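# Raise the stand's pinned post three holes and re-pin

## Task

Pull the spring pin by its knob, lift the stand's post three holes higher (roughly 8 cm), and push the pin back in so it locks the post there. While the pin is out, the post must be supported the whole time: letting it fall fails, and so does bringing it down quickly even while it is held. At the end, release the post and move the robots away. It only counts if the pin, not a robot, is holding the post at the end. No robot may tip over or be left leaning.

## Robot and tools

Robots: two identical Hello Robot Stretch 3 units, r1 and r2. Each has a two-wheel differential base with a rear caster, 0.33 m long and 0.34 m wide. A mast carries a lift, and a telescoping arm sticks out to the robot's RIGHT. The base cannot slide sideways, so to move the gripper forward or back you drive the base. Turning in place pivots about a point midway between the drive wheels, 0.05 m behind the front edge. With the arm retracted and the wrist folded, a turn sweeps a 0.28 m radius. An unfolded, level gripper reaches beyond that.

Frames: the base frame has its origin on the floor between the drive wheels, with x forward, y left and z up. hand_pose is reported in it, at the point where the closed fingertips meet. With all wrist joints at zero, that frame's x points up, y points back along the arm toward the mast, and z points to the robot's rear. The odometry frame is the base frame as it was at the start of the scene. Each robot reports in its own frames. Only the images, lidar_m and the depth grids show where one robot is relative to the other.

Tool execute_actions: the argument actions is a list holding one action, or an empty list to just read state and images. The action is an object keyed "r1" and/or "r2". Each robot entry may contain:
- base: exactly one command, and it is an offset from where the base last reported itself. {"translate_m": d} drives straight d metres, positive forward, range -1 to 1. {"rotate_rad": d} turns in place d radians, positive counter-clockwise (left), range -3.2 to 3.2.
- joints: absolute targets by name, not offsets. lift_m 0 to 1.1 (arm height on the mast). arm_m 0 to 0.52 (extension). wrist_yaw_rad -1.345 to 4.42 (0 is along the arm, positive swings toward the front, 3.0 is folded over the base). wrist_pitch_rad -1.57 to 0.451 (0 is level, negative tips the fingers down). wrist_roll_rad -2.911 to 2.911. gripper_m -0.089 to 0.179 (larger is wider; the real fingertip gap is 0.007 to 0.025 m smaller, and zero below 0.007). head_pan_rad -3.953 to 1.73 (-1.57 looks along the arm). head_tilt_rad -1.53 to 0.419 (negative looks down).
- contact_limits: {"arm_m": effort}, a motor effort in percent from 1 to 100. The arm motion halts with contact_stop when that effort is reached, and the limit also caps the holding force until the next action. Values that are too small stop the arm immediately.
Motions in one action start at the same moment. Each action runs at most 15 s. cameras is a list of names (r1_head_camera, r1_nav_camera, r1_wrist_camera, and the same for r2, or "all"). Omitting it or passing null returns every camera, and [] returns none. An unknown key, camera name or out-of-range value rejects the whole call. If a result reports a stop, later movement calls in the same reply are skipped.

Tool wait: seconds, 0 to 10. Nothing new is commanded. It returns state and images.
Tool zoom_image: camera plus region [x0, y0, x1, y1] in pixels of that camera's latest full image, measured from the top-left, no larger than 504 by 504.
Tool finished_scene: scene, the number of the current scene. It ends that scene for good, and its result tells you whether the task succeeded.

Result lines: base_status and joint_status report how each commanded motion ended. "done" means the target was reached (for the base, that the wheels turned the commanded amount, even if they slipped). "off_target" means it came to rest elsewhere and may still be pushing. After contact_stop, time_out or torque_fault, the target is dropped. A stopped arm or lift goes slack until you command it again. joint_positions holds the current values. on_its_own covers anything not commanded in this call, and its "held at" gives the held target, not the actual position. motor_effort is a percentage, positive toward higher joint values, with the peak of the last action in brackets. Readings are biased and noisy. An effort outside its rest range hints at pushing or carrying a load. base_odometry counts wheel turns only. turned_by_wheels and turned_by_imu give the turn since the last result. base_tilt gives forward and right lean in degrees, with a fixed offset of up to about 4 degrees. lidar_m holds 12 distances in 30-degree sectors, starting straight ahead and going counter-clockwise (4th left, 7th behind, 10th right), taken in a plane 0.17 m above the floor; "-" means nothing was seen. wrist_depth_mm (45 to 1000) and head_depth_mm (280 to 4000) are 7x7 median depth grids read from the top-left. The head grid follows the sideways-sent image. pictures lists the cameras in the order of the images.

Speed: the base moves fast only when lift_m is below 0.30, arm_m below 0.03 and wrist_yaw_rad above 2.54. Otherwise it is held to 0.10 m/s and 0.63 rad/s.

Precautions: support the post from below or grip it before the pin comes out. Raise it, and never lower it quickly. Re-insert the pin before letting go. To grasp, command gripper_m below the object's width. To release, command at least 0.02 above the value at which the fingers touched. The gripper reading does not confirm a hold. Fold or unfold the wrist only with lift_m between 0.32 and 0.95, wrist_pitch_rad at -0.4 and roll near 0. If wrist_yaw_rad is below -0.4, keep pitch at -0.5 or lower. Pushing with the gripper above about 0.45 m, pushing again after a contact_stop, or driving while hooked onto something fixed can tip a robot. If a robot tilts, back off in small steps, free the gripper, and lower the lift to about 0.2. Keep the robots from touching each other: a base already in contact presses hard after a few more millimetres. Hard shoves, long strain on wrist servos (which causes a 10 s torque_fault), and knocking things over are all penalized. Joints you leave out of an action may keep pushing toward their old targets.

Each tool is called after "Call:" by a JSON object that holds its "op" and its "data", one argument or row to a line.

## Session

Call:
{"op": "execute_actions", "data": {
  "actions": []
}}

Scene clock: 0.00 s.
r1.base_odometry: x=+0.000 y=+0.000 heading=+0.000 (m, m, rad; r1's odometry frame)
r1.turned_by_wheels: +0.000 (rad since the last result)
r1.turned_by_imu: +0.000 (rad since the last result)
r1.base_tilt: forward=-0.4 right=+0.2 (deg)
r1.lidar_m: 3.89 3.65 1.41 0.96 0.90 0.92 1.18 1.14 1.15 1.49 3.35 2.83
r1.head_depth_mm: 1919 3467 - - - 3277 2289 / 1977 3389 - - - 3358 2286 / 2151 3332 - - - 3348 2310 / 2150 3257 - - - 3392 2332 / 2118 3282 - - 3976 3428 2324 / 2110 3222 3724 3763 3696 3516 2371 / 2093 3166 3527 3530 3580 3463 2414
r1.base_status: not commanded
r1.joint_positions: lift_m=+0.324 arm_m=+0.003 wrist_yaw_rad=+2.806 wrist_pitch_rad=-0.542 wrist_roll_rad=-0.008 gripper_m=+0.037 head_pan_rad=+0.017 head_tilt_rad=+0.014
r1.joint_status: not commanded
r1.motor_effort: left_wheel=+0 right_wheel=+1 lift_m=+26 arm_m=-1 wrist_yaw_rad=+1 wrist_pitch_rad=+7 wrist_roll_rad=+0 gripper_m=+0 head_pan_rad=+0 head_tilt_rad=+2 (%)
r1.hand_pose: x=+0.0470 y=+0.0478 z=+0.3102 quat_wxyz=(+0.300, +0.700, +0.074, +0.643) (m; r1's base frame)
r1.wrist_depth_mm: 746 878 - - - - - / - 905 - - - - - / - 802 810 832 873 898 918 / - 663 669 674 693 709 729 / 530 - 576 578 588 593 615 / 474 - - 493 496 505 515 / - - - 433 435 449 454
r2.base_odometry: x=+0.000 y=+0.000 heading=+0.000 (m, m, rad; r2's odometry frame)
r2.turned_by_wheels: +0.000 (rad since the last result)
r2.turned_by_imu: +0.000 (rad since the last result)
r2.base_tilt: forward=+0.7 right=+0.3 (deg)
r2.lidar_m: 1.27 1.00 0.99 1.07 1.60 6.98 4.79 3.76 3.49 1.63 1.29 1.27
r2.head_depth_mm: 1240 1252 1271 1275 1286 1295 1303 / 1336 1345 1353 1372 1382 1394 1408 / 1443 1459 1464 1483 1505 1513 1531 / 1553 1537 1550 1559 1560 1550 1546 / 1394 1390 1374 1378 1368 1363 1356 / 1246 1239 1231 1229 1223 1221 1211 / 1116 1108 1113 1110 1105 1097 1094
r2.base_status: not commanded
r2.joint_positions: lift_m=+0.558 arm_m=+0.000 wrist_yaw_rad=+2.958 wrist_pitch_rad=-0.332 wrist_roll_rad=-0.007 gripper_m=+0.037 head_pan_rad=-0.002 head_tilt_rad=+0.006
r2.joint_status: not commanded
r2.motor_effort: left_wheel=+0 right_wheel=+0 lift_m=+24 arm_m=+0 wrist_yaw_rad=+0 wrist_pitch_rad=+5 wrist_roll_rad=+0 gripper_m=+0 head_pan_rad=+0 head_tilt_rad=+2 (%)
r2.hand_pose: x=+0.0215 y=+0.0852 z=+0.5908 quat_wxyz=(+0.180, +0.703, +0.053, +0.686) (m; r2's base frame)
r2.wrist_depth_mm: - - - - 921 832 783 / - - - - 991 892 813 / - - - - - 951 843 / - - - - - - 894 / - - - - - - 967 / 979 - - 957 992 945 941 / 824 818 780 805 792 802 785
pictures: r1_head_camera (sideways: a quarter turn clockwise sets it upright), r1_nav_camera (sideways: a quarter turn counterclockwise sets it upright), r1_wrist_camera, r2_head_camera (sideways: a quarter turn clockwise sets it upright), r2_nav_camera (sideways: a quarter turn counterclockwise sets it upright), r2_wrist_camera
Images, in order (width x height): r1_head_camera 896x504, r1_nav_camera 672x504, r1_wrist_camera 644x364, r2_head_camera 896x504, r2_nav_camera 672x504, r2_wrist_camera 644x364.

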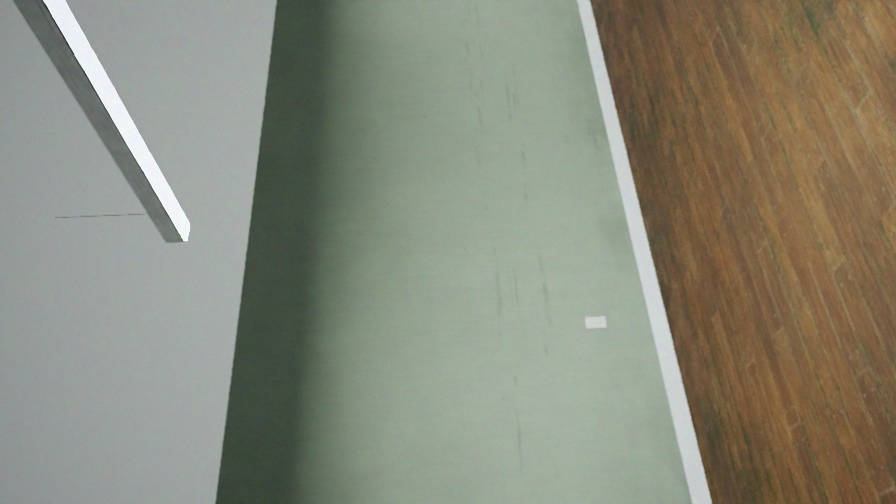

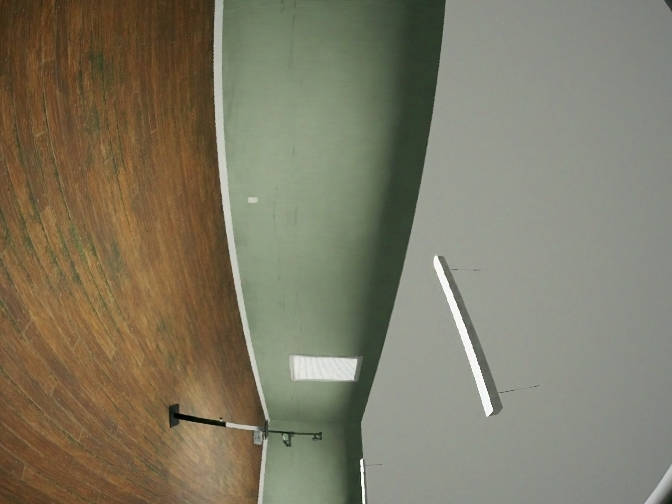

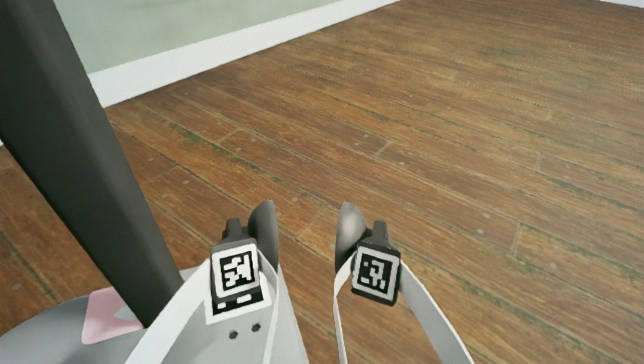

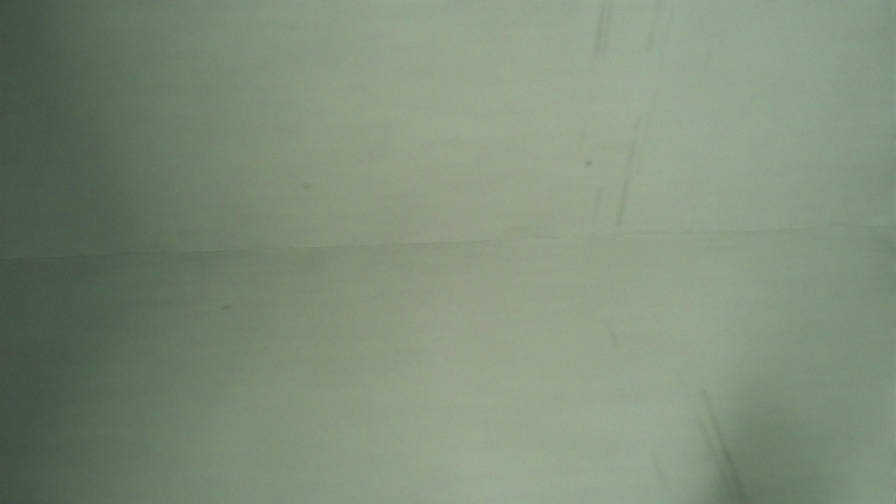

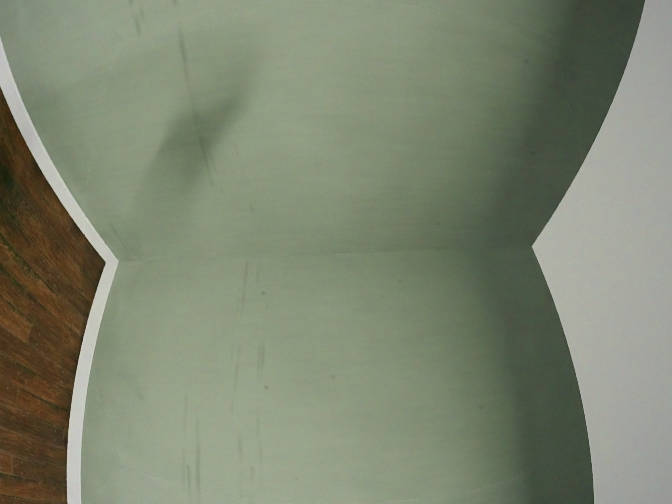

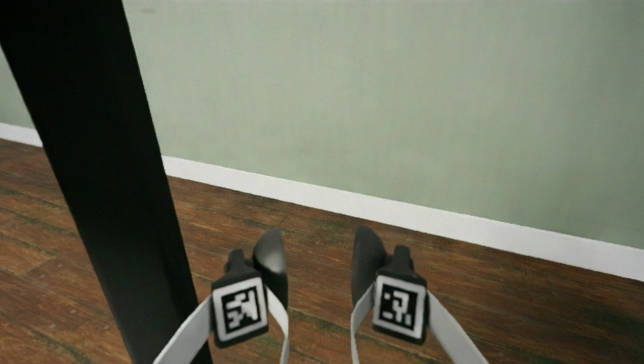

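Call:
{"op": "execute_actions", "data": {
  "actions": [
    {"r2":{"joints":{"lift_m":0.28,"wrist_pitch_rad":-0.4,"head_tilt_rad":-0.3,"head_pan_rad":-0.2},"base":{"rotate_rad":3.1}},"r1":{"joints":{"lift_m":0.28,"wrist_pitch_rad":-0.4,"head_tilt_rad":-0.3,"head_pan_rad":-0.3},"base":{"rotate_rad":-0.25}}}
  ],
  "cameras": []
}}

Call:
{"op": "execute_actions", "data": {
  "actions": [
    {"r2":{"base":{"translate_m":1}},"r1":{"joints":{"head_tilt_rad":-0.45,"head_pan_rad":-0.45},"base":{"translate_m":1}}}
  ],
  "cameras": ["r1_head_camera","r2_head_camera"]
}}

Scene clock: 5.47 s.
r1.base_odometry: x=+0.000 y=+0.000 heading=-0.250 (m, m, rad; r1's odometry frame)
r1.turned_by_wheels: -0.250 (rad since the last result)
r1.turned_by_imu: -0.253 (rad since the last result)
r1.base_tilt: forward=-0.4 right=+0.2 (deg)
r1.lidar_m: 4.44 3.69 2.09 1.09 0.90 0.90 1.00 1.14 1.13 1.26 1.96 2.85
r1.head_depth_mm: - - - 3783 2520 1908 1530 / - - - 3818 2530 1914 1525 / - - - 3851 2578 1928 1531 / - - - 3756 2623 1942 1551 / - - - - 2641 1945 1561 / - - - - 2669 1982 1565 / - - - - 2701 1982 1581
r1.base_status: done
r1.joint_positions: lift_m=+0.280 arm_m=+0.003 wrist_yaw_rad=+2.806 wrist_pitch_rad=-0.424 wrist_roll_rad=-0.008 gripper_m=+0.037 head_pan_rad=-0.293 head_tilt_rad=-0.296
r1.joint_status: all done
r1.motor_effort: left_wheel=+1(6) right_wheel=-1(7) lift_m=+23(26) arm_m=-2(1) wrist_yaw_rad=+1(0) wrist_pitch_rad=+14(13) wrist_roll_rad=+0(0) gripper_m=+0(0) head_pan_rad=-2(18) head_tilt_rad=-3(33) (%)
r1.hand_pose: x=+0.0524 y=+0.0634 z=+0.2916 quat_wxyz=(+0.262, +0.704, +0.032, +0.660) (m; r1's base frame)
r1.wrist_depth_mm: 846 - - - - - - / - - - - - - - / - 930 956 947 - - - / - 704 707 731 767 788 794 / 534 582 601 590 608 612 628 / 464 - - 485 507 515 520 / - - - 424 430 440 441
r2.base_odometry: x=+0.000 y=+0.000 heading=+3.100 (m, m, rad; r2's odometry frame)
r2.turned_by_wheels: +3.100 (rad since the last result)
r2.turned_by_imu: +3.063 (rad since the last result)
r2.base_tilt: forward=+0.7 right=+0.3 (deg)
r2.lidar_m: 4.20 3.79 3.73 1.68 1.29 1.27 1.31 1.01 0.99 1.06 1.54 5.53
r2.head_depth_mm: - - - - 2580 1894 1484 / - - - - 2613 1907 1499 / - - - - 2641 1912 1509 / - - - - 2670 1933 1520 / - - - - 2710 1949 1526 / - - - - 2729 1975 1535 / - - - - 2764 1972 1547
r2.base_status: done
r2.joint_positions: lift_m=+0.280 arm_m=+0.000 wrist_yaw_rad=+2.958 wrist_pitch_rad=-0.414 wrist_roll_rad=-0.007 gripper_m=+0.037 head_pan_rad=-0.193 head_tilt_rad=-0.297
r2.joint_status: all done
r2.motor_effort: left_wheel=-2(8) right_wheel=+1(7) lift_m=+15(21) arm_m=+0(0) wrist_yaw_rad=-1(0) wrist_pitch_rad=+5(4) wrist_roll_rad=+0(0) gripper_m=+0(0) head_pan_rad=-3(21) head_tilt_rad=-2(33) (%)
r2.hand_pose: x=+0.0197 y=+0.0758 z=+0.2940 quat_wxyz=(+0.208, +0.700, +0.082, +0.678) (m; r2's base frame)
r2.wrist_depth_mm: - - - - - - - / - - - - - - - / - - - - 986 - 1000 / 781 - 762 758 759 751 744 / 631 - 648 618 618 611 605 / 530 526 - 520 532 512 514 / 464 - - 448 433 445 444
pictures: none
No camera images: the call's "cameras" was empty. Leave "cameras" out to get every camera's image.

Scene clock: 10.47 s.
r1.base_odometry: x=+0.969 y=-0.247 heading=-0.250 (m, m, rad; r1's odometry frame)
r1.turned_by_wheels: +0.000 (rad since the last result)
r1.turned_by_imu: +0.005 (rad since the last result)
r1.base_tilt: forward=-0.4 right=+0.1 (deg)
r1.lidar_m: 3.64 3.00 2.99 2.01 1.67 1.66 1.86 1.80 1.79 1.97 3.22 1.89
r1.head_depth_mm: - - - 2671 2002 1613 1344 / - - - 2714 2026 1615 1351 / - - - 2747 2040 1633 1360 / - - 3711 2643 2067 1639 1387 / - - - 2804 2096 1664 1386 / - - - 2893 2116 1677 1399 / - - - 2918 2133 1683 1398
r1.base_status: done
r1.joint_positions: lift_m=+0.280 arm_m=+0.003 wrist_yaw_rad=+2.806 wrist_pitch_rad=-0.423 wrist_roll_rad=-0.008 gripper_m=+0.037 head_pan_rad=-0.443 head_tilt_rad=-0.445
r1.joint_status: all done
r1.motor_effort: left_wheel=+1(8) right_wheel=+0(7) lift_m=+23(23) arm_m=+0(1) wrist_yaw_rad=+1(1) wrist_pitch_rad=+13(14) wrist_roll_rad=+0(0) gripper_m=+1(0) head_pan_rad=-3(12) head_tilt_rad=-3(24) (%)
r1.hand_pose: x=+0.0524 y=+0.0636 z=+0.2918 quat_wxyz=(+0.262, +0.704, +0.032, +0.660) (m; r1's base frame)
r1.wrist_depth_mm: - - - - - - - / - - - - - - - / - 921 942 971 - - - / - 712 730 723 733 775 799 / 541 574 600 583 606 620 634 / 470 - - 491 501 500 522 / - - - 423 428 436 449
r2.base_odometry: x=-0.999 y=+0.042 heading=+3.100 (m, m, rad; r2's odometry frame)
r2.turned_by_wheels: +0.000 (rad since the last result)
r2.turned_by_imu: -0.002 (rad since the last result)
r2.base_tilt: forward=+0.5 right=+0.2 (deg)
r2.lidar_m: 4.15 3.23 3.17 2.75 2.12 2.09 2.06 1.59 1.56 1.66 2.43 6.58
r2.head_depth_mm: - - - - 2584 1900 1488 / - - - 3813 2602 1903 1496 / - - - - 2670 1930 1502 / - - - - 2694 1943 1514 / - - - - 2709 1968 1524 / - - - - 2746 1963 1536 / - - - - 2770 1983 1539
r2.base_status: done
r2.joint_positions: lift_m=+0.280 arm_m=+0.000 wrist_yaw_rad=+2.958 wrist_pitch_rad=-0.414 wrist_roll_rad=-0.007 gripper_m=+0.037 head_pan_rad=-0.193 head_tilt_rad=-0.297
r2.joint_status: not commanded
r2.motor_effort: left_wheel=-1(6) right_wheel=+1(7) lift_m=+16(16) arm_m=+1(0) wrist_yaw_rad=+0(0) wrist_pitch_rad=+5(5) wrist_roll_rad=+0(0) gripper_m=+0(1) head_pan_rad=-3(4) head_tilt_rad=-2(2) (%)
r2.hand_pose: x=+0.0197 y=+0.0757 z=+0.2939 quat_wxyz=(+0.208, +0.700, +0.082, +0.678) (m; r2's base frame)
r2.wrist_depth_mm: - - - - - - - / - - - - - - - / - - - - 984 982 960 / 781 - 770 764 754 753 755 / 632 - 640 620 619 605 614 / 529 523 - 517 533 514 509 / 460 - - 448 436 447 443
pictures: r1_head_camera (sideways: a quarter turn clockwise sets it upright), r2_head_camera (sideways: a quarter turn clockwise sets it upright)
Images, in order (width x height): r1_head_camera 896x504, r2_head_camera 896x504.

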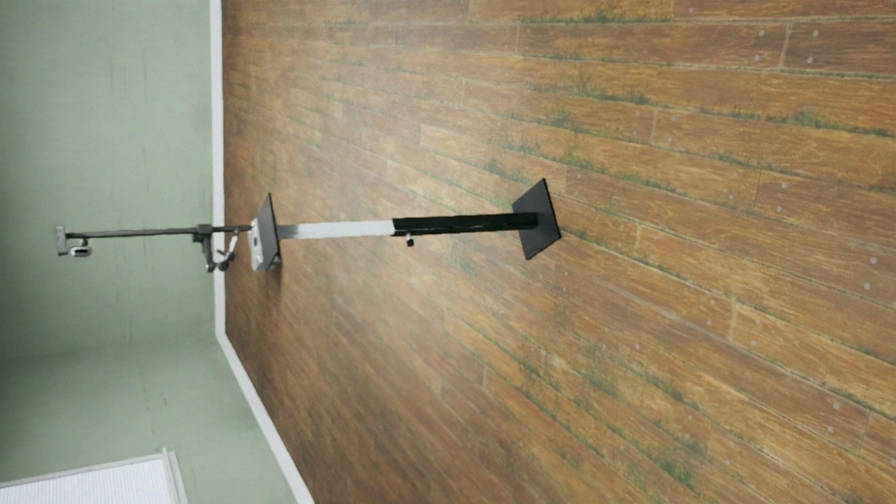

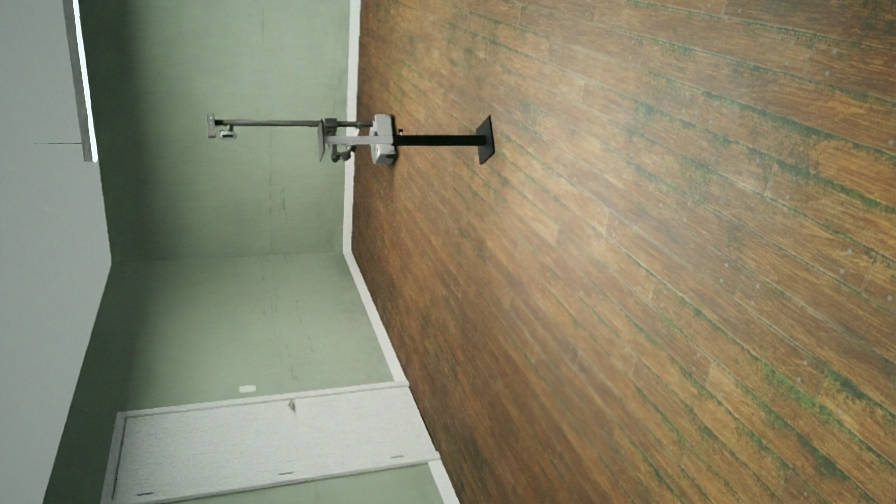

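Call:
{"op": "execute_actions", "data": {
  "actions": [
    {"r2":{"base":{"rotate_rad":-0.2}},"r1":{"base":{"rotate_rad":-0.09}}}
  ],
  "cameras": []
}}

Call:
{"op": "execute_actions", "data": {
  "actions": [
    {"r2":{"base":{"translate_m":1}},"r1":{"base":{"translate_m":1}}}
  ],
  "cameras": []
}}

Call:
{"op": "execute_actions", "data": {
  "actions": [
    {"r2":{"base":{"translate_m":1},"joints":{"head_pan_rad":-0.6,"head_tilt_rad":-0.6}},"r1":{"base":{"translate_m":0.79},"joints":{"head_pan_rad":-1.57,"head_tilt_rad":-0.85}}}
  ],
  "cameras": []
}}

Call:
{"op": "execute_actions", "data": {
  "actions": [
    {"r2":{"base":{"rotate_rad":0.22}},"r1":{"joints":{"lift_m":0.37}}}
  ],
  "cameras": ["r1_head_camera","r2_head_camera"]
}}

Scene clock: 12.33 s.
r1.base_odometry: x=+0.969 y=-0.247 heading=-0.340 (m, m, rad; r1's odometry frame)
r1.turned_by_wheels: -0.090 (rad since the last result)
r1.turned_by_imu: -0.090 (rad since the last result)
r1.base_tilt: forward=-0.4 right=+0.2 (deg)
r1.lidar_m: 3.89 3.01 2.99 2.15 1.69 1.66 1.79 1.82 1.80 1.92 2.85 1.89
r1.head_depth_mm: - - - 2653 2018 1619 1348 / - - - 2711 2035 1626 1360 / - - - 2766 2055 1650 1367 / - - - 2679 2086 1641 1375 / - - - 2797 2092 1663 1379 / - - - 2849 2125 1668 1393 / - - - 2921 2124 1688 1405
r1.base_status: done
r1.joint_positions: lift_m=+0.280 arm_m=+0.003 wrist_yaw_rad=+2.806 wrist_pitch_rad=-0.423 wrist_roll_rad=-0.008 gripper_m=+0.037 head_pan_rad=-0.443 head_tilt_rad=-0.445
r1.joint_status: not commanded
r1.motor_effort: left_wheel=+1(6) right_wheel=-1(8) lift_m=+23(23) arm_m=-1(1) wrist_yaw_rad=+1(0) wrist_pitch_rad=+13(13) wrist_roll_rad=+0(0) gripper_m=+0(0) head_pan_rad=-2(2) head_tilt_rad=-3(4) (%)
r1.hand_pose: x=+0.0524 y=+0.0636 z=+0.2918 quat_wxyz=(+0.262, +0.704, +0.032, +0.660) (m; r1's base frame)
r1.wrist_depth_mm: - - - - - - - / - - - - - - - / - 923 955 983 - - - / - 698 727 731 753 771 776 / 537 584 600 592 616 616 625 / 471 - - 489 503 518 522 / - - - 426 425 436 443
r2.base_odometry: x=-0.999 y=+0.042 heading=+2.900 (m, m, rad; r2's odometry frame)
r2.turned_by_wheels: -0.200 (rad since the last result)
r2.turned_by_imu: -0.198 (rad since the last result)
r2.base_tilt: forward=+0.6 right=+0.1 (deg)
r2.lidar_m: 3.26 3.43 3.16 3.21 2.26 2.09 2.12 1.69 1.56 1.58 1.99 4.21
r2.head_depth_mm: - - - - 2585 1888 1484 / - - - - 2623 1916 1500 / - - - - 2636 1921 1517 / - - - 3961 2648 1939 1522 / - - - - 2706 1956 1530 / - - - - 2703 1960 1534 / - - - - 2745 1983 1539
r2.base_status: done
r2.joint_positions: lift_m=+0.280 arm_m=+0.000 wrist_yaw_rad=+2.958 wrist_pitch_rad=-0.414 wrist_roll_rad=-0.007 gripper_m=+0.037 head_pan_rad=-0.193 head_tilt_rad=-0.297
r2.joint_status: not commanded
r2.motor_effort: left_wheel=+1(5) right_wheel=-1(5) lift_m=+15(15) arm_m=+1(0) wrist_yaw_rad=-1(1) wrist_pitch_rad=+5(5) wrist_roll_rad=+0(0) gripper_m=+2(1) head_pan_rad=-3(4) head_tilt_rad=-2(2) (%)
r2.hand_pose: x=+0.0197 y=+0.0757 z=+0.2939 quat_wxyz=(+0.208, +0.700, +0.082, +0.678) (m; r2's base frame)
r2.wrist_depth_mm: - - - - - - - / - - - - - - - / - - - - 998 982 972 / 792 - 773 754 756 752 757 / 629 - 644 617 616 611 613 / 530 516 - 522 536 517 513 / 466 - - 445 437 448 443
pictures: none
No camera images: the call's "cameras" was empty. Leave "cameras" out to get every camera's image.

Scene clock: 17.33 s.
r1.base_odometry: x=+1.912 y=-0.580 heading=-0.340 (m, m, rad; r1's odometry frame)
r1.turned_by_wheels: +0.000 (rad since the last result)
r1.turned_by_imu: +0.005 (rad since the last result)
r1.base_tilt: forward=-0.4 right=+0.1 (deg)
r1.lidar_m: 3.10 2.43 2.39 2.57 2.51 2.48 2.67 2.42 2.36 2.56 3.81 1.01
r1.head_depth_mm: - - - 1066 1872 1513 1350 / - - - 2617 2036 1611 1356 / - - 3450 2728 2056 1642 1365 / - - - 2777 2066 1658 1373 / - - - 2808 2091 1657 1387 / - - - 2890 2126 1673 1398 / - - - 2894 2137 1710 1401
r1.base_status: done
r1.joint_positions: lift_m=+0.280 arm_m=+0.003 wrist_yaw_rad=+2.806 wrist_pitch_rad=-0.422 wrist_roll_rad=-0.008 gripper_m=+0.037 head_pan_rad=-0.443 head_tilt_rad=-0.445
r1.joint_status: not commanded
r1.motor_effort: left_wheel=+1(8) right_wheel=+0(8) lift_m=+23(23) arm_m=-1(1) wrist_yaw_rad=+0(0) wrist_pitch_rad=+13(13) wrist_roll_rad=+0(0) gripper_m=+0(0) head_pan_rad=-2(2) head_tilt_rad=-3(3) (%)
r1.hand_pose: x=+0.0524 y=+0.0636 z=+0.2918 quat_wxyz=(+0.262, +0.704, +0.032, +0.660) (m; r1's base frame)
r1.wrist_depth_mm: - - - - - - - / - - - - - - - / - 912 934 958 - - - / - 708 734 756 752 761 802 / 538 570 592 593 609 613 623 / 464 - - 495 500 510 526 / - - - 420 432 435 443
r2.base_odometry: x=-1.970 y=+0.281 heading=+2.900 (m, m, rad; r2's odometry frame)
r2.turned_by_wheels: +0.000 (rad since the last result)
r2.turned_by_imu: -0.002 (rad since the last result)
r2.base_tilt: forward=+0.7 right=+0.4 (deg)
r2.lidar_m: 2.27 3.00 2.78 2.83 3.23 3.00 3.02 2.11 1.95 1.97 2.49 3.24
r2.head_depth_mm: - - - - 2578 1890 1485 / - - - - 2614 1903 1496 / - - - 3533 2656 1915 1501 / - - - 3937 2547 1938 1510 / - - - - 2684 1945 1524 / - - - - 2742 1962 1536 / - - - - 2770 1983 1542
r2.base_status: done
r2.joint_positions: lift_m=+0.280 arm_m=+0.000 wrist_yaw_rad=+2.958 wrist_pitch_rad=-0.414 wrist_roll_rad=-0.007 gripper_m=+0.037 head_pan_rad=-0.193 head_tilt_rad=-0.297
r2.joint_status: not commanded
r2.motor_effort: left_wheel=+1(8) right_wheel=-2(3) lift_m=+16(16) arm_m=+0(1) wrist_yaw_rad=-1(0) wrist_pitch_rad=+5(5) wrist_roll_rad=+0(0) gripper_m=+1(0) head_pan_rad=-4(4) head_tilt_rad=-2(2) (%)
r2.hand_pose: x=+0.0197 y=+0.0757 z=+0.2939 quat_wxyz=(+0.208, +0.700, +0.082, +0.678) (m; r2's base frame)
r2.wrist_depth_mm: - - - - - - - / - - - - - - - / - - - - - 981 968 / 796 - 774 755 753 763 754 / 629 - 643 622 614 616 605 / 530 521 - 528 534 514 514 / 462 - - 445 433 440 442
pictures: none
No camera images: the call's "cameras" was empty. Leave "cameras" out to get every camera's image.

Scene clock: 22.33 s.
r1.base_odometry: x=+2.657 y=-0.844 heading=-0.340 (m, m, rad; r1's odometry frame)
r1.turned_by_wheels: +0.000 (rad since the last result)
r1.turned_by_imu: +0.004 (rad since the last result)
r1.base_tilt: forward=-0.5 right=+0.1 (deg)
r1.lidar_m: 2.48 1.95 1.93 2.07 3.10 3.13 3.38 2.87 2.83 0.66 1.73 5.43
r1.head_depth_mm: 2690 2301 1890 1625 1406 1255 1130 / 2800 2334 1916 1638 1430 1268 1147 / 2894 773 1789 1585 1367 1272 1161 / 2997 2377 1863 1661 1436 1277 1161 / 3051 2408 1972 1681 1459 1287 1151 / 3089 2419 1984 1693 1470 1300 1162 / 3200 2492 2014 1703 1478 1302 1169
r1.base_status: done
r1.joint_positions: lift_m=+0.280 arm_m=+0.003 wrist_yaw_rad=+2.806 wrist_pitch_rad=-0.422 wrist_roll_rad=-0.008 gripper_m=+0.037 head_pan_rad=-1.563 head_tilt_rad=-0.839
r1.joint_status: all done
r1.motor_effort: left_wheel=+0(8) right_wheel=+1(7) lift_m=+23(23) arm_m=-1(1) wrist_yaw_rad=+1(0) wrist_pitch_rad=+13(13) wrist_roll_rad=+0(0) gripper_m=+0(0) head_pan_rad=-2(32) head_tilt_rad=-7(41) (%)
r1.hand_pose: x=+0.0524 y=+0.0636 z=+0.2918 quat_wxyz=(+0.262, +0.704, +0.032, +0.660) (m; r1's base frame)
r1.wrist_depth_mm: - - - - - - - / - - - - - - - / - 905 919 963 - - - / - 696 730 734 752 785 801 / 536 576 603 585 612 612 630 / 466 - - 499 509 506 520 / - - - 427 426 438 446
r2.base_odometry: x=-2.941 y=+0.520 heading=+2.900 (m, m, rad; r2's odometry frame)
r2.turned_by_wheels: +0.000 (rad since the last result)
r2.turned_by_imu: -0.002 (rad since the last result)
r2.base_tilt: forward=+0.6 right=+0.2 (deg)
r2.lidar_m: 3.88 2.59 2.40 2.42 3.05 3.91 3.81 2.53 2.34 2.38 2.98 1.29
r2.head_depth_mm: - - 3044 2217 1741 1433 1216 / - - 3087 2220 1748 1436 1222 / - - 2033 2087 1757 1452 1231 / - - 3033 2127 1783 1469 1239 / - - 3174 2311 1790 1476 1244 / - - 2909 2153 1764 1476 1249 / - - 3149 2339 1825 1487 1260
r2.base_status: done
r2.joint_positions: lift_m=+0.280 arm_m=+0.000 wrist_yaw_rad=+2.958 wrist_pitch_rad=-0.414 wrist_roll_rad=-0.007 gripper_m=+0.037 head_pan_rad=-0.593 head_tilt_rad=-0.593
r2.joint_status: all done
r2.motor_effort: left_wheel=+1(8) right_wheel=-1(4) lift_m=+16(16) arm_m=+0(0) wrist_yaw_rad=+0(0) wrist_pitch_rad=+5(5) wrist_roll_rad=+0(0) gripper_m=-1(1) head_pan_rad=-2(31) head_tilt_rad=-5(34) (%)
r2.hand_pose: x=+0.0197 y=+0.0757 z=+0.2939 quat_wxyz=(+0.208, +0.700, +0.082, +0.678) (m; r2's base frame)
r2.wrist_depth_mm: - - - - - - - / - - - - - - - / - - - - 981 984 962 / 785 - 771 773 766 760 750 / 633 - 648 618 622 610 608 / 529 519 - 522 535 516 512 / 467 - - 445 436 442 442
pictures: none
No camera images: the call's "cameras" was empty. Leave "cameras" out to get every camera's image.

Scene clock: 24.00 s.
r1.base_odometry: x=+2.657 y=-0.844 heading=-0.340 (m, m, rad; r1's odometry frame)
r1.turned_by_wheels: +0.000 (rad since the last result)
r1.turned_by_imu: +0.000 (rad since the last result)
r1.base_tilt: forward=-0.4 right=+0.1 (deg)
r1.lidar_m: 2.47 1.95 1.93 2.06 3.11 3.12 3.38 2.87 2.84 0.66 1.72 5.41
r1.head_depth_mm: 2649 2312 1883 1622 1406 1258 1133 / 2816 2317 1909 1633 1429 1258 1160 / 2939 775 1795 1568 1376 1275 1169 / 3017 2376 1871 1661 1441 1276 1166 / 3096 2408 1974 1671 1450 1278 1153 / 3128 2433 1994 1702 1471 1295 1163 / 3151 2472 2016 1706 1472 1304 1166
r1.base_status: not commanded
r1.joint_positions: lift_m=+0.370 arm_m=+0.003 wrist_yaw_rad=+2.806 wrist_pitch_rad=-0.422 wrist_roll_rad=-0.008 gripper_m=+0.037 head_pan_rad=-1.563 head_tilt_rad=-0.839
r1.joint_status: all done
r1.motor_effort: left_wheel=+0(0) right_wheel=+1(1) lift_m=+29(30) arm_m=-2(1) wrist_yaw_rad=+0(1) wrist_pitch_rad=+13(13) wrist_roll_rad=+0(0) gripper_m=+0(1) head_pan_rad=-3(2) head_tilt_rad=-7(8) (%)
r1.hand_pose: x=+0.0524 y=+0.0636 z=+0.3815 quat_wxyz=(+0.262, +0.704, +0.032, +0.660) (m; r1's base frame)
r1.wrist_depth_mm: - - - - - - - / - - - - - - - / - - - - - - - / - 835 852 880 901 966 959 / 643 700 733 723 755 756 762 / 561 - 567 596 608 622 627 / 493 - 528 525 526 535 539
r2.base_odometry: x=-2.941 y=+0.520 heading=+3.120 (m, m, rad; r2's odometry frame)
r2.turned_by_wheels: +0.220 (rad since the last result)
r2.turned_by_imu: +0.217 (rad since the last result)
r2.base_tilt: forward=+0.5 right=+0.2 (deg)
r2.lidar_m: 3.06 2.43 2.40 2.57 3.81 3.91 3.04 2.38 2.35 2.52 1.71 1.29
r2.head_depth_mm: - - 1943 2045 1733 1433 1218 / - - 2653 2032 1754 1445 1227 / - - 3106 2263 1762 1449 1227 / - - 2838 2106 1764 1464 1234 / - - 3204 2317 1794 1464 1242 / - - 3249 2340 1811 1482 1247 / - - 3298 2356 1822 1495 1255
r2.base_status: done
r2.joint_positions: lift_m=+0.280 arm_m=+0.000 wrist_yaw_rad=+2.958 wrist_pitch_rad=-0.414 wrist_roll_rad=-0.007 gripper_m=+0.037 head_pan_rad=-0.593 head_tilt_rad=-0.593
r2.joint_status: not commanded
r2.motor_effort: left_wheel=-2(6) right_wheel=+2(5) lift_m=+16(16) arm_m=+1(0) wrist_yaw_rad=+0(0) wrist_pitch_rad=+5(5) wrist_roll_rad=+0(0) gripper_m=+0(1) head_pan_rad=-4(4) head_tilt_rad=-5(5) (%)
r2.hand_pose: x=+0.0197 y=+0.0757 z=+0.2939 quat_wxyz=(+0.208, +0.700, +0.082, +0.678) (m; r2's base frame)
r2.wrist_depth_mm: - - - - - - - / - - - - - - - / - - - - 993 983 966 / 789 - 778 766 754 751 752 / 633 - 648 619 615 614 607 / 530 514 - 522 538 517 513 / 463 - - 445 432 443 445
pictures: r1_head_camera (sideways: a quarter turn clockwise sets it upright), r2_head_camera (sideways: a quarter turn clockwise sets it upright)
Images, in order (width x height): r1_head_camera 896x504, r2_head_camera 896x504.

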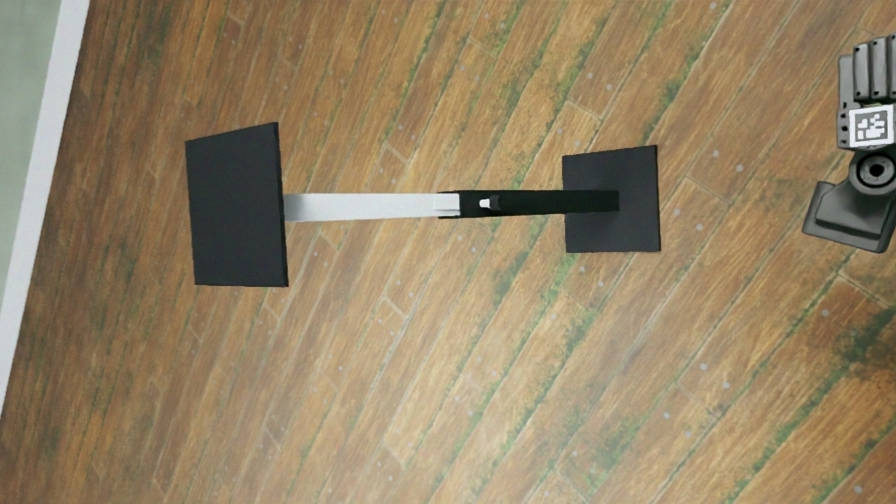

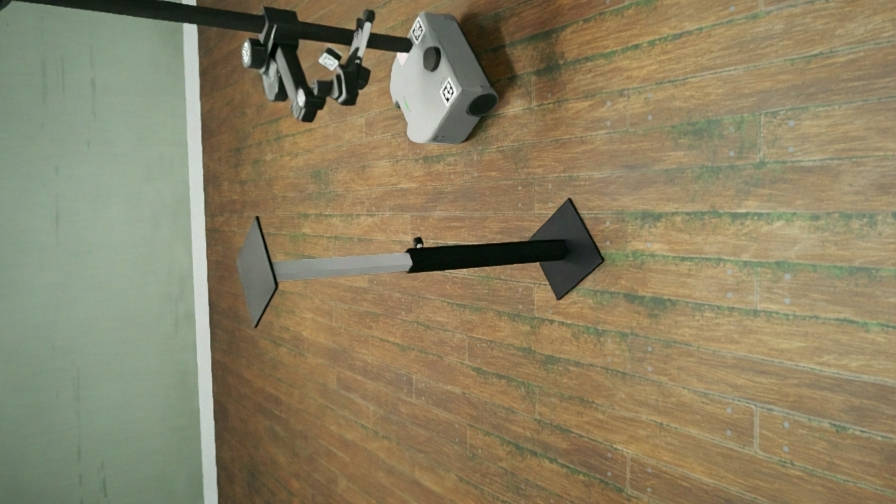

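Call:
{"op": "execute_actions", "data": {
  "actions": [
    {"r2":{"base":{"translate_m":1},"joints":{"head_pan_rad":-1.57,"head_tilt_rad":-0.8}},"r1":{"joints":{"wrist_yaw_rad":0,"gripper_m":0.045}}}
  ],
  "cameras": []
}}

Call:
{"op": "execute_actions", "data": {
  "actions": [
    {"r2":{"base":{"translate_m":0.13},"joints":{"lift_m":0.68}},"r1":{"joints":{"wrist_pitch_rad":0,"arm_m":0.12}}}
  ],
  "cameras": []
}}

Call:
{"op": "execute_actions", "data": {
  "actions": [
    {"r2":{"joints":{"wrist_yaw_rad":0,"gripper_m":0.06}}}
  ],
  "cameras": []
}}

Call:
{"op": "execute_actions", "data": {
  "actions": [
    {"r2":{"joints":{"wrist_pitch_rad":0,"arm_m":0.1}}}
  ],
  "cameras": ["r1_wrist_camera","r2_wrist_camera","r2_head_camera"]
}}

Scene clock: 29.53 s.
r1.base_odometry: x=+2.657 y=-0.844 heading=-0.340 (m, m, rad; r1's odometry frame)
r1.turned_by_wheels: +0.000 (rad since the last result)
r1.turned_by_imu: +0.001 (rad since the last result)
r1.base_tilt: forward=-0.4 right=+0.1 (deg)
r1.lidar_m: 2.47 1.95 1.92 2.07 3.10 3.12 3.36 2.88 2.83 0.66 4.60 5.42
r1.head_depth_mm: 2669 2284 1897 1623 1416 1254 1132 / 2790 2320 1922 1637 1429 1271 1154 / 2902 776 1791 1570 1364 1292 - / 3003 2355 1651 1629 1430 1284 1140 / 2863 1481 1684 1647 1457 1289 1155 / 3152 2288 2004 1682 1456 1298 1163 / 3146 2466 2028 1707 1465 1308 1170
r1.base_status: not commanded
r1.joint_positions: lift_m=+0.370 arm_m=+0.003 wrist_yaw_rad=+0.002 wrist_pitch_rad=-0.422 wrist_roll_rad=-0.008 gripper_m=+0.045 head_pan_rad=-1.563 head_tilt_rad=-0.839
r1.joint_status: all done
r1.motor_effort: left_wheel=+1(1) right_wheel=+1(0) lift_m=+29(30) arm_m=-1(1) wrist_yaw_rad=-2(3) wrist_pitch_rad=+13(13) wrist_roll_rad=+0(0) gripper_m=+0(47) head_pan_rad=-2(1) head_tilt_rad=-7(7) (%)
r1.hand_pose: x=-0.0211 y=-0.3716 z=+0.3815 quat_wxyz=(+0.695, +0.150, -0.688, -0.147) (m; r1's base frame)
r1.wrist_depth_mm: - - - - - - - / - - - - - - - / - - - - - - - / 851 866 862 855 944 936 995 / 691 689 734 681 744 747 755 / 574 581 560 585 614 618 633 / 499 505 516 522 529 537 535
r2.base_odometry: x=-3.941 y=+0.542 heading=+3.120 (m, m, rad; r2's odometry frame)
r2.turned_by_wheels: +0.000 (rad since the last result)
r2.turned_by_imu: -0.002 (rad since the last result)
r2.base_tilt: forward=+0.7 right=+0.3 (deg)
r2.lidar_m: 2.31 1.84 1.81 1.95 2.88 4.72 3.80 2.97 2.93 0.66 4.02 3.95
r2.head_depth_mm: 2729 2737 2136 1748 1485 1282 1131 / 2945 2770 2155 1768 1486 1294 1137 / 3160 2821 2189 1773 1492 1301 1146 / 3382 2851 2133 1697 1504 1303 1153 / 3521 1463 777 1667 1463 1318 1155 / 3804 2925 2025 1820 1534 1323 1162 / - 2997 2269 1839 1547 1333 1173
r2.base_status: done
r2.joint_positions: lift_m=+0.280 arm_m=+0.000 wrist_yaw_rad=+2.958 wrist_pitch_rad=-0.414 wrist_roll_rad=-0.007 gripper_m=+0.037 head_pan_rad=-1.563 head_tilt_rad=-0.790
r2.joint_status: all done
r2.motor_effort: left_wheel=-2(5) right_wheel=+1(5) lift_m=+16(16) arm_m=+0(0) wrist_yaw_rad=+0(0) wrist_pitch_rad=+5(5) wrist_roll_rad=+0(1) gripper_m=+1(0) head_pan_rad=-4(46) head_tilt_rad=-7(30) (%)
r2.hand_pose: x=+0.0197 y=+0.0757 z=+0.2939 quat_wxyz=(+0.208, +0.700, +0.082, +0.678) (m; r2's base frame)
r2.wrist_depth_mm: - - - - - - - / - - - - - - - / - - - - - 984 955 / 778 - 767 774 756 761 744 / 630 - 646 623 621 614 604 / 531 520 - 522 536 514 515 / 463 - - 449 436 443 445
pictures: none
No camera images: the call's "cameras" was empty. Leave "cameras" out to get every camera's image.

Scene clock: 34.00 s.
r1.base_odometry: x=+2.657 y=-0.844 heading=-0.340 (m, m, rad; r1's odometry frame)
r1.turned_by_wheels: +0.000 (rad since the last result)
r1.turned_by_imu: +0.001 (rad since the last result)
r1.base_tilt: forward=-0.5 right=+0.0 (deg)
r1.lidar_m: 2.48 1.95 1.93 2.07 3.12 3.13 3.37 2.87 2.84 0.66 4.59 5.42
r1.head_depth_mm: 2684 2293 1899 1624 1412 1256 1130 / 2807 2317 1914 1636 1426 1307 1115 / 2858 775 1796 1578 1340 - 1129 / 1135 1441 1636 1630 1430 1278 1148 / 2952 2391 1940 1667 1456 1285 1155 / 3107 2434 2002 1697 1461 1298 1162 / 3134 2459 2013 1703 1476 1305 1170
r1.base_status: not commanded
r1.joint_positions: lift_m=+0.370 arm_m=+0.120 wrist_yaw_rad=+0.001 wrist_pitch_rad=-0.027 wrist_roll_rad=-0.008 gripper_m=+0.045 head_pan_rad=-1.563 head_tilt_rad=-0.839
r1.joint_status: all done
r1.motor_effort: left_wheel=+1(1) right_wheel=+1(1) lift_m=+29(30) arm_m=+3(3) wrist_yaw_rad=-1(3) wrist_pitch_rad=+16(16) wrist_roll_rad=+0(0) gripper_m=+1(0) head_pan_rad=-3(2) head_tilt_rad=-8(8) (%)
r1.hand_pose: x=-0.0212 y=-0.5201 z=+0.4776 quat_wxyz=(+0.710, +0.010, -0.704, -0.009) (m; r1's base frame)
r1.wrist_depth_mm: - - - - - - - / - - - - - - - / - - - - - - - / - - - - - - - / - - - 317 - - - / 993 997 917 336 - - - / 747 742 765 707 796 826 831
r2.base_odometry: x=-4.071 y=+0.545 heading=+3.120 (m, m, rad; r2's odometry frame)
r2.turned_by_wheels: +0.000 (rad since the last result)
r2.turned_by_imu: -0.001 (rad since the last result)
r2.base_tilt: forward=+0.6 right=+0.4 (deg)
r2.lidar_m: 2.21 1.77 1.74 1.86 2.76 4.81 3.90 3.05 2.99 0.64 3.92 3.85
r2.head_depth_mm: 2836 2764 2140 1755 1476 1297 - / 3010 2795 2156 1766 1497 1290 - / 3271 2816 787 1733 1463 1297 - / 3310 1498 770 1665 1479 1324 1104 / 3667 2789 2163 1749 1529 1312 1154 / 3882 2932 2251 1829 1536 1323 1161 / - 3001 2265 1843 1547 1334 1169
r2.base_status: done
r2.joint_positions: lift_m=+0.680 arm_m=+0.000 wrist_yaw_rad=+2.958 wrist_pitch_rad=-0.415 wrist_roll_rad=-0.007 gripper_m=+0.037 head_pan_rad=-1.563 head_tilt_rad=-0.790
r2.joint_status: all done
r2.motor_effort: left_wheel=-1(10) right_wheel=+1(6) lift_m=+31(31) arm_m=+0(0) wrist_yaw_rad=+0(1) wrist_pitch_rad=+5(6) wrist_roll_rad=+1(0) gripper_m=+0(0) head_pan_rad=-4(4) head_tilt_rad=-7(7) (%)
r2.hand_pose: x=+0.0197 y=+0.0757 z=+0.6930 quat_wxyz=(+0.208, +0.700, +0.083, +0.678) (m; r2's base frame)
r2.wrist_depth_mm: - - - - - - - / - - - - - - - / - - - - - - - / - - - - - - - / - - - - - - - / - - - - - - - / 890 888 854 882 850 876 871
pictures: none
No camera images: the call's "cameras" was empty. Leave "cameras" out to get every camera's image.

Scene clock: 36.47 s.
r1.base_odometry: x=+2.657 y=-0.844 heading=-0.340 (m, m, rad; r1's odometry frame)
r1.turned_by_wheels: +0.000 (rad since the last result)
r1.turned_by_imu: +0.000 (rad since the last result)
r1.base_tilt: forward=-0.4 right=+0.2 (deg)
r1.lidar_m: 2.47 1.95 1.93 2.07 3.12 3.13 3.37 2.87 2.83 0.66 4.58 5.44
r1.head_depth_mm: 2699 2293 1900 1628 1415 1251 1127 / 2779 2330 1927 1635 1429 1302 1121 / 2925 776 1792 1581 1354 - 1124 / 1078 1056 1616 1620 1438 1279 1145 / 2954 2417 1917 1677 1456 1293 1155 / 3071 2414 2008 1693 1468 1302 1157 / 3196 2462 2016 1715 1477 1299 1167
r1.base_status: not commanded
r1.joint_positions: lift_m=+0.370 arm_m=+0.120 wrist_yaw_rad=+0.001 wrist_pitch_rad=-0.027 wrist_roll_rad=-0.008 gripper_m=+0.045 head_pan_rad=-1.563 head_tilt_rad=-0.839
r1.joint_status: not commanded
r1.motor_effort: left_wheel=+0(0) right_wheel=+0(0) lift_m=+29(29) arm_m=+4(2) wrist_yaw_rad=-1(1) wrist_pitch_rad=+15(16) wrist_roll_rad=+0(0) gripper_m=+1(0) head_pan_rad=-3(2) head_tilt_rad=-7(7) (%)
r1.hand_pose: x=-0.0212 y=-0.5201 z=+0.4776 quat_wxyz=(+0.710, +0.010, -0.704, -0.009) (m; r1's base frame)
r1.wrist_depth_mm: - - - 985 - - - / - - - - - - - / - - - - - - - / - - - - - - - / - - - 321 - - - / 955 - 920 333 - - - / 750 757 789 700 778 789 805
r2.base_odometry: x=-4.071 y=+0.545 heading=+3.120 (m, m, rad; r2's odometry frame)
r2.turned_by_wheels: +0.000 (rad since the last result)
r2.turned_by_imu: -0.001 (rad since the last result)
r2.base_tilt: forward=+0.6 right=+0.3 (deg)
r2.lidar_m: 2.21 1.76 1.73 1.85 2.76 4.83 3.89 3.04 2.98 0.64 3.92 3.85
r2.head_depth_mm: 2826 2750 2130 1754 1480 1296 - / 2993 2789 2150 1772 1504 1301 - / 3227 2808 788 1726 1477 - - / 3319 1500 771 1659 1512 1307 1148 / 3684 2782 2161 1757 1517 1318 1158 / 3977 2931 2258 1829 1533 1322 1164 / - 2990 2278 1834 1546 1335 1170
r2.base_status: not commanded
r2.joint_positions: lift_m=+0.680 arm_m=+0.000 wrist_yaw_rad=+0.003 wrist_pitch_rad=-0.415 wrist_roll_rad=-0.007 gripper_m=+0.060 head_pan_rad=-1.563 head_tilt_rad=-0.790
r2.joint_status: all done
r2.motor_effort: left_wheel=-2(2) right_wheel=+1(0) lift_m=+31(31) arm_m=+0(0) wrist_yaw_rad=-3(4) wrist_pitch_rad=+5(5) wrist_roll_rad=+0(0) gripper_m=-1(89) head_pan_rad=-2(3) head_tilt_rad=-7(7) (%)
r2.hand_pose: x=-0.0208 y=-0.3702 z=+0.6930 quat_wxyz=(+0.695, +0.147, -0.689, -0.144) (m; r2's base frame)
r2.wrist_depth_mm: - - - - - - - / - - - - - - - / - - - - - - - / - - - - - - - / - - - - - - - / - - - 972 - - - / 888 905 866 845 858 885 859
pictures: none
No camera images: the call's "cameras" was empty. Leave "cameras" out to get every camera's image.

Scene clock: 38.43 s.
r1.base_odometry: x=+2.657 y=-0.844 heading=-0.340 (m, m, rad; r1's odometry frame)
r1.turned_by_wheels: +0.000 (rad since the last result)
r1.turned_by_imu: +0.000 (rad since the last result)
r1.base_tilt: forward=-0.5 right=+0.2 (deg)
r1.lidar_m: 2.47 1.95 1.93 2.07 3.10 3.13 3.36 2.87 2.84 0.66 4.58 5.40
r1.head_depth_mm: 2679 2298 1889 1620 1410 1259 1125 / 2828 2337 1911 1636 1417 1301 1122 / 2920 771 1802 1579 1352 - 1127 / 1003 907 1636 1639 1431 1280 1149 / 2881 2411 1922 1687 1460 1284 1156 / 3118 2447 1993 1696 1472 1294 1169 / 3142 2449 2011 1711 1477 1307 1172
r1.base_status: not commanded
r1.joint_positions: lift_m=+0.370 arm_m=+0.120 wrist_yaw_rad=+0.001 wrist_pitch_rad=-0.027 wrist_roll_rad=-0.008 gripper_m=+0.045 head_pan_rad=-1.563 head_tilt_rad=-0.839
r1.joint_status: not commanded
r1.motor_effort: left_wheel=+0(1) right_wheel=+1(1) lift_m=+29(29) arm_m=+2(2) wrist_yaw_rad=-1(2) wrist_pitch_rad=+16(16) wrist_roll_rad=+0(0) gripper_m=+0(1) head_pan_rad=-3(3) head_tilt_rad=-7(7) (%)
r1.hand_pose: x=-0.0212 y=-0.5201 z=+0.4776 quat_wxyz=(+0.710, +0.010, -0.704, -0.009) (m; r1's base frame)
r1.wrist_depth_mm: - - - - - - - / - - - - - - - / - - - - - - - / - - - - - - - / - - - 320 - - - / 975 998 899 332 - - - / 750 774 767 708 811 801 832
r2.base_odometry: x=-4.071 y=+0.545 heading=+3.120 (m, m, rad; r2's odometry frame)
r2.turned_by_wheels: +0.000 (rad since the last result)
r2.turned_by_imu: -0.001 (rad since the last result)
r2.base_tilt: forward=+0.5 right=+0.2 (deg)
r2.lidar_m: 2.21 1.77 1.74 1.86 2.76 4.82 3.89 3.04 2.99 0.64 3.93 3.86
r2.head_depth_mm: 2834 2738 2141 1743 1504 - - / 3025 2805 2157 1755 1533 - 1132 / 3240 2814 788 1735 - - 1140 / 3294 1496 770 1666 1514 1310 1146 / 3638 2799 2159 1750 1525 1311 1158 / 3927 2943 2253 1831 1540 1325 1162 / - 2977 2278 1846 1548 1331 1169
r2.base_status: not commanded
r2.joint_positions: lift_m=+0.680 arm_m=+0.100 wrist_yaw_rad=+0.002 wrist_pitch_rad=-0.021 wrist_roll_rad=-0.007 gripper_m=+0.060 head_pan_rad=-1.563 head_tilt_rad=-0.790
r2.joint_status: all done
r2.motor_effort: left_wheel=-2(2) right_wheel=+1(1) lift_m=+31(31) arm_m=+5(7) wrist_yaw_rad=-2(3) wrist_pitch_rad=+8(7) wrist_roll_rad=+0(0) gripper_m=+0(0) head_pan_rad=-4(3) head_tilt_rad=-7(7) (%)
r2.hand_pose: x=-0.0209 y=-0.5003 z=+0.7887 quat_wxyz=(+0.710, +0.009, -0.704, -0.007) (m; r2's base frame)
r2.wrist_depth_mm: - - - - - - - / - - - - - - - / - - - - - - - / - - - - - - - / - - - - - - - / - - - - - - - / - - - - - - -
pictures: r1_wrist_camera, r2_head_camera (sideways: a quarter turn clockwise sets it upright), r2_wrist_camera
Images, in order (width x height): r1_wrist_camera 644x364, r2_head_camera 896x504, r2_wrist_camera 644x364.

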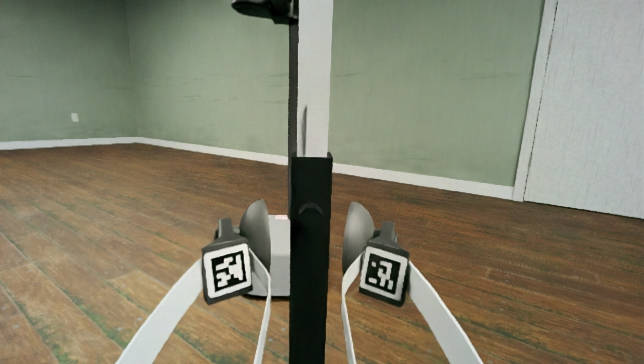

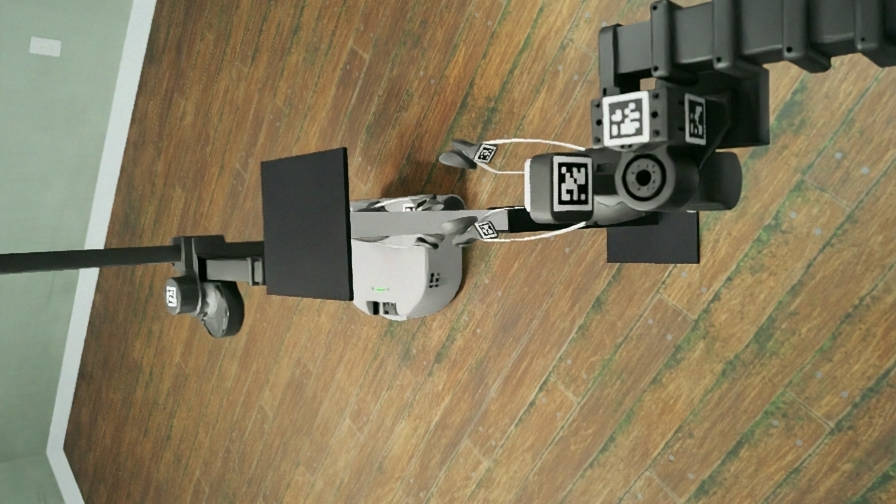

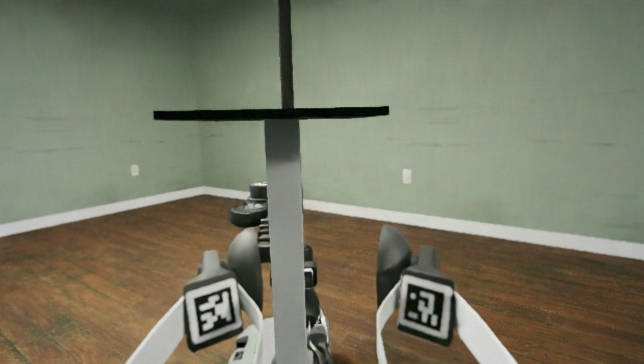

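Call:
{"op": "execute_actions", "data": {
  "actions": [
    {"r2":{"base":{"translate_m":0.034},"joints":{"arm_m":0.17}},"r1":{"joints":{"lift_m":0.343,"arm_m":0.2}}}
  ],
  "cameras": ["r1_wrist_camera","r2_wrist_camera"]
}}

Scene clock: 40.47 s.
r1.base_odometry: x=+2.657 y=-0.844 heading=-0.340 (m, m, rad; r1's odometry frame)
r1.turned_by_wheels: +0.000 (rad since the last result)
r1.turned_by_imu: +0.000 (rad since the last result)
r1.base_tilt: forward=-0.5 right=+0.0 (deg)
r1.lidar_m: 2.47 1.95 1.93 2.06 3.09 3.11 3.39 2.87 2.83 0.66 4.58 5.42
r1.head_depth_mm: 2659 2292 1894 1618 1412 1247 1131 / 2798 2301 1919 1633 1429 - 1138 / 2913 772 1589 1576 1386 1231 1139 / 962 916 1630 1622 1425 1272 1146 / 2963 2407 1925 1677 1456 1293 1151 / 3107 2438 2006 1687 1469 1291 1160 / 3165 2481 2020 1708 1482 1307 1171
r1.base_status: not commanded
r1.joint_positions: lift_m=+0.343 arm_m=+0.200 wrist_yaw_rad=+0.001 wrist_pitch_rad=-0.026 wrist_roll_rad=-0.008 gripper_m=+0.045 head_pan_rad=-1.563 head_tilt_rad=-0.839
r1.joint_status: all done
r1.motor_effort: left_wheel=+0(0) right_wheel=+0(1) lift_m=+22(29) arm_m=+2(2) wrist_yaw_rad=-1(1) wrist_pitch_rad=+15(16) wrist_roll_rad=+0(0) gripper_m=+0(0) head_pan_rad=-1(2) head_tilt_rad=-7(8) (%)
r1.hand_pose: x=-0.0212 y=-0.6001 z=+0.4512 quat_wxyz=(+0.710, +0.010, -0.704, -0.009) (m; r1's base frame)
r1.wrist_depth_mm: - - - 208 - - - / - - - 216 - - - / - - - - - - - / - - - 224 - - - / - - - 230 - - - / 940 931 857 239 998 981 - / 712 742 724 252 756 778 765
r2.base_odometry: x=-4.105 y=+0.545 heading=+3.120 (m, m, rad; r2's odometry frame)
r2.turned_by_wheels: +0.000 (rad since the last result)
r2.turned_by_imu: -0.001 (rad since the last result)
r2.base_tilt: forward=+0.6 right=+0.3 (deg)
r2.lidar_m: 2.23 1.74 1.71 1.85 2.72 4.84 3.93 3.08 3.01 0.64 3.90 3.83
r2.head_depth_mm: 2841 2732 2141 1753 1511 - - / 3009 2807 2083 1760 - 1264 1137 / 3254 2827 762 1178 - 1288 1140 / 3391 1500 795 1698 1509 1310 1148 / 3696 2882 2204 1784 1532 1314 1158 / 3937 2935 2239 1823 1532 1320 1161 / - 3002 2287 1843 1550 1326 1170
r2.base_status: done
r2.joint_positions: lift_m=+0.680 arm_m=+0.170 wrist_yaw_rad=+0.002 wrist_pitch_rad=-0.021 wrist_roll_rad=-0.007 gripper_m=+0.060 head_pan_rad=-1.563 head_tilt_rad=-0.790
r2.joint_status: all done
r2.motor_effort: left_wheel=-2(4) right_wheel=+1(4) lift_m=+31(31) arm_m=+6(6) wrist_yaw_rad=-2(3) wrist_pitch_rad=+8(8) wrist_roll_rad=+0(0) gripper_m=+0(0) head_pan_rad=-3(4) head_tilt_rad=-7(7) (%)
r2.hand_pose: x=-0.0209 y=-0.5703 z=+0.7888 quat_wxyz=(+0.710, +0.009, -0.704, -0.007) (m; r2's base frame)
r2.wrist_depth_mm: - - - - - - - / - - - - - - - / - - - 238 - - - / - - - - - - - / - - - 841 - - - / - - - 604 - - - / - - - 625 - - -
pictures: r1_wrist_camera, r2_wrist_camera
Images, in order (width x height): r1_wrist_camera 644x364, r2_wrist_camera 644x364.

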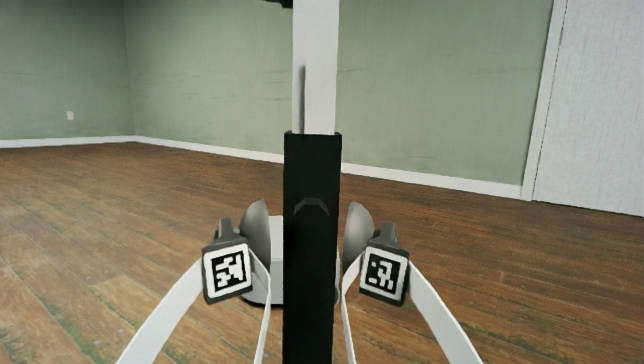

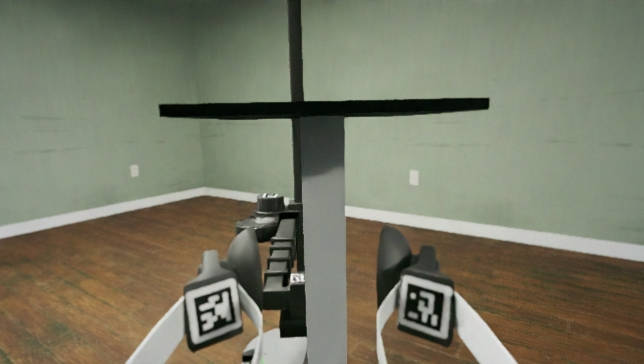

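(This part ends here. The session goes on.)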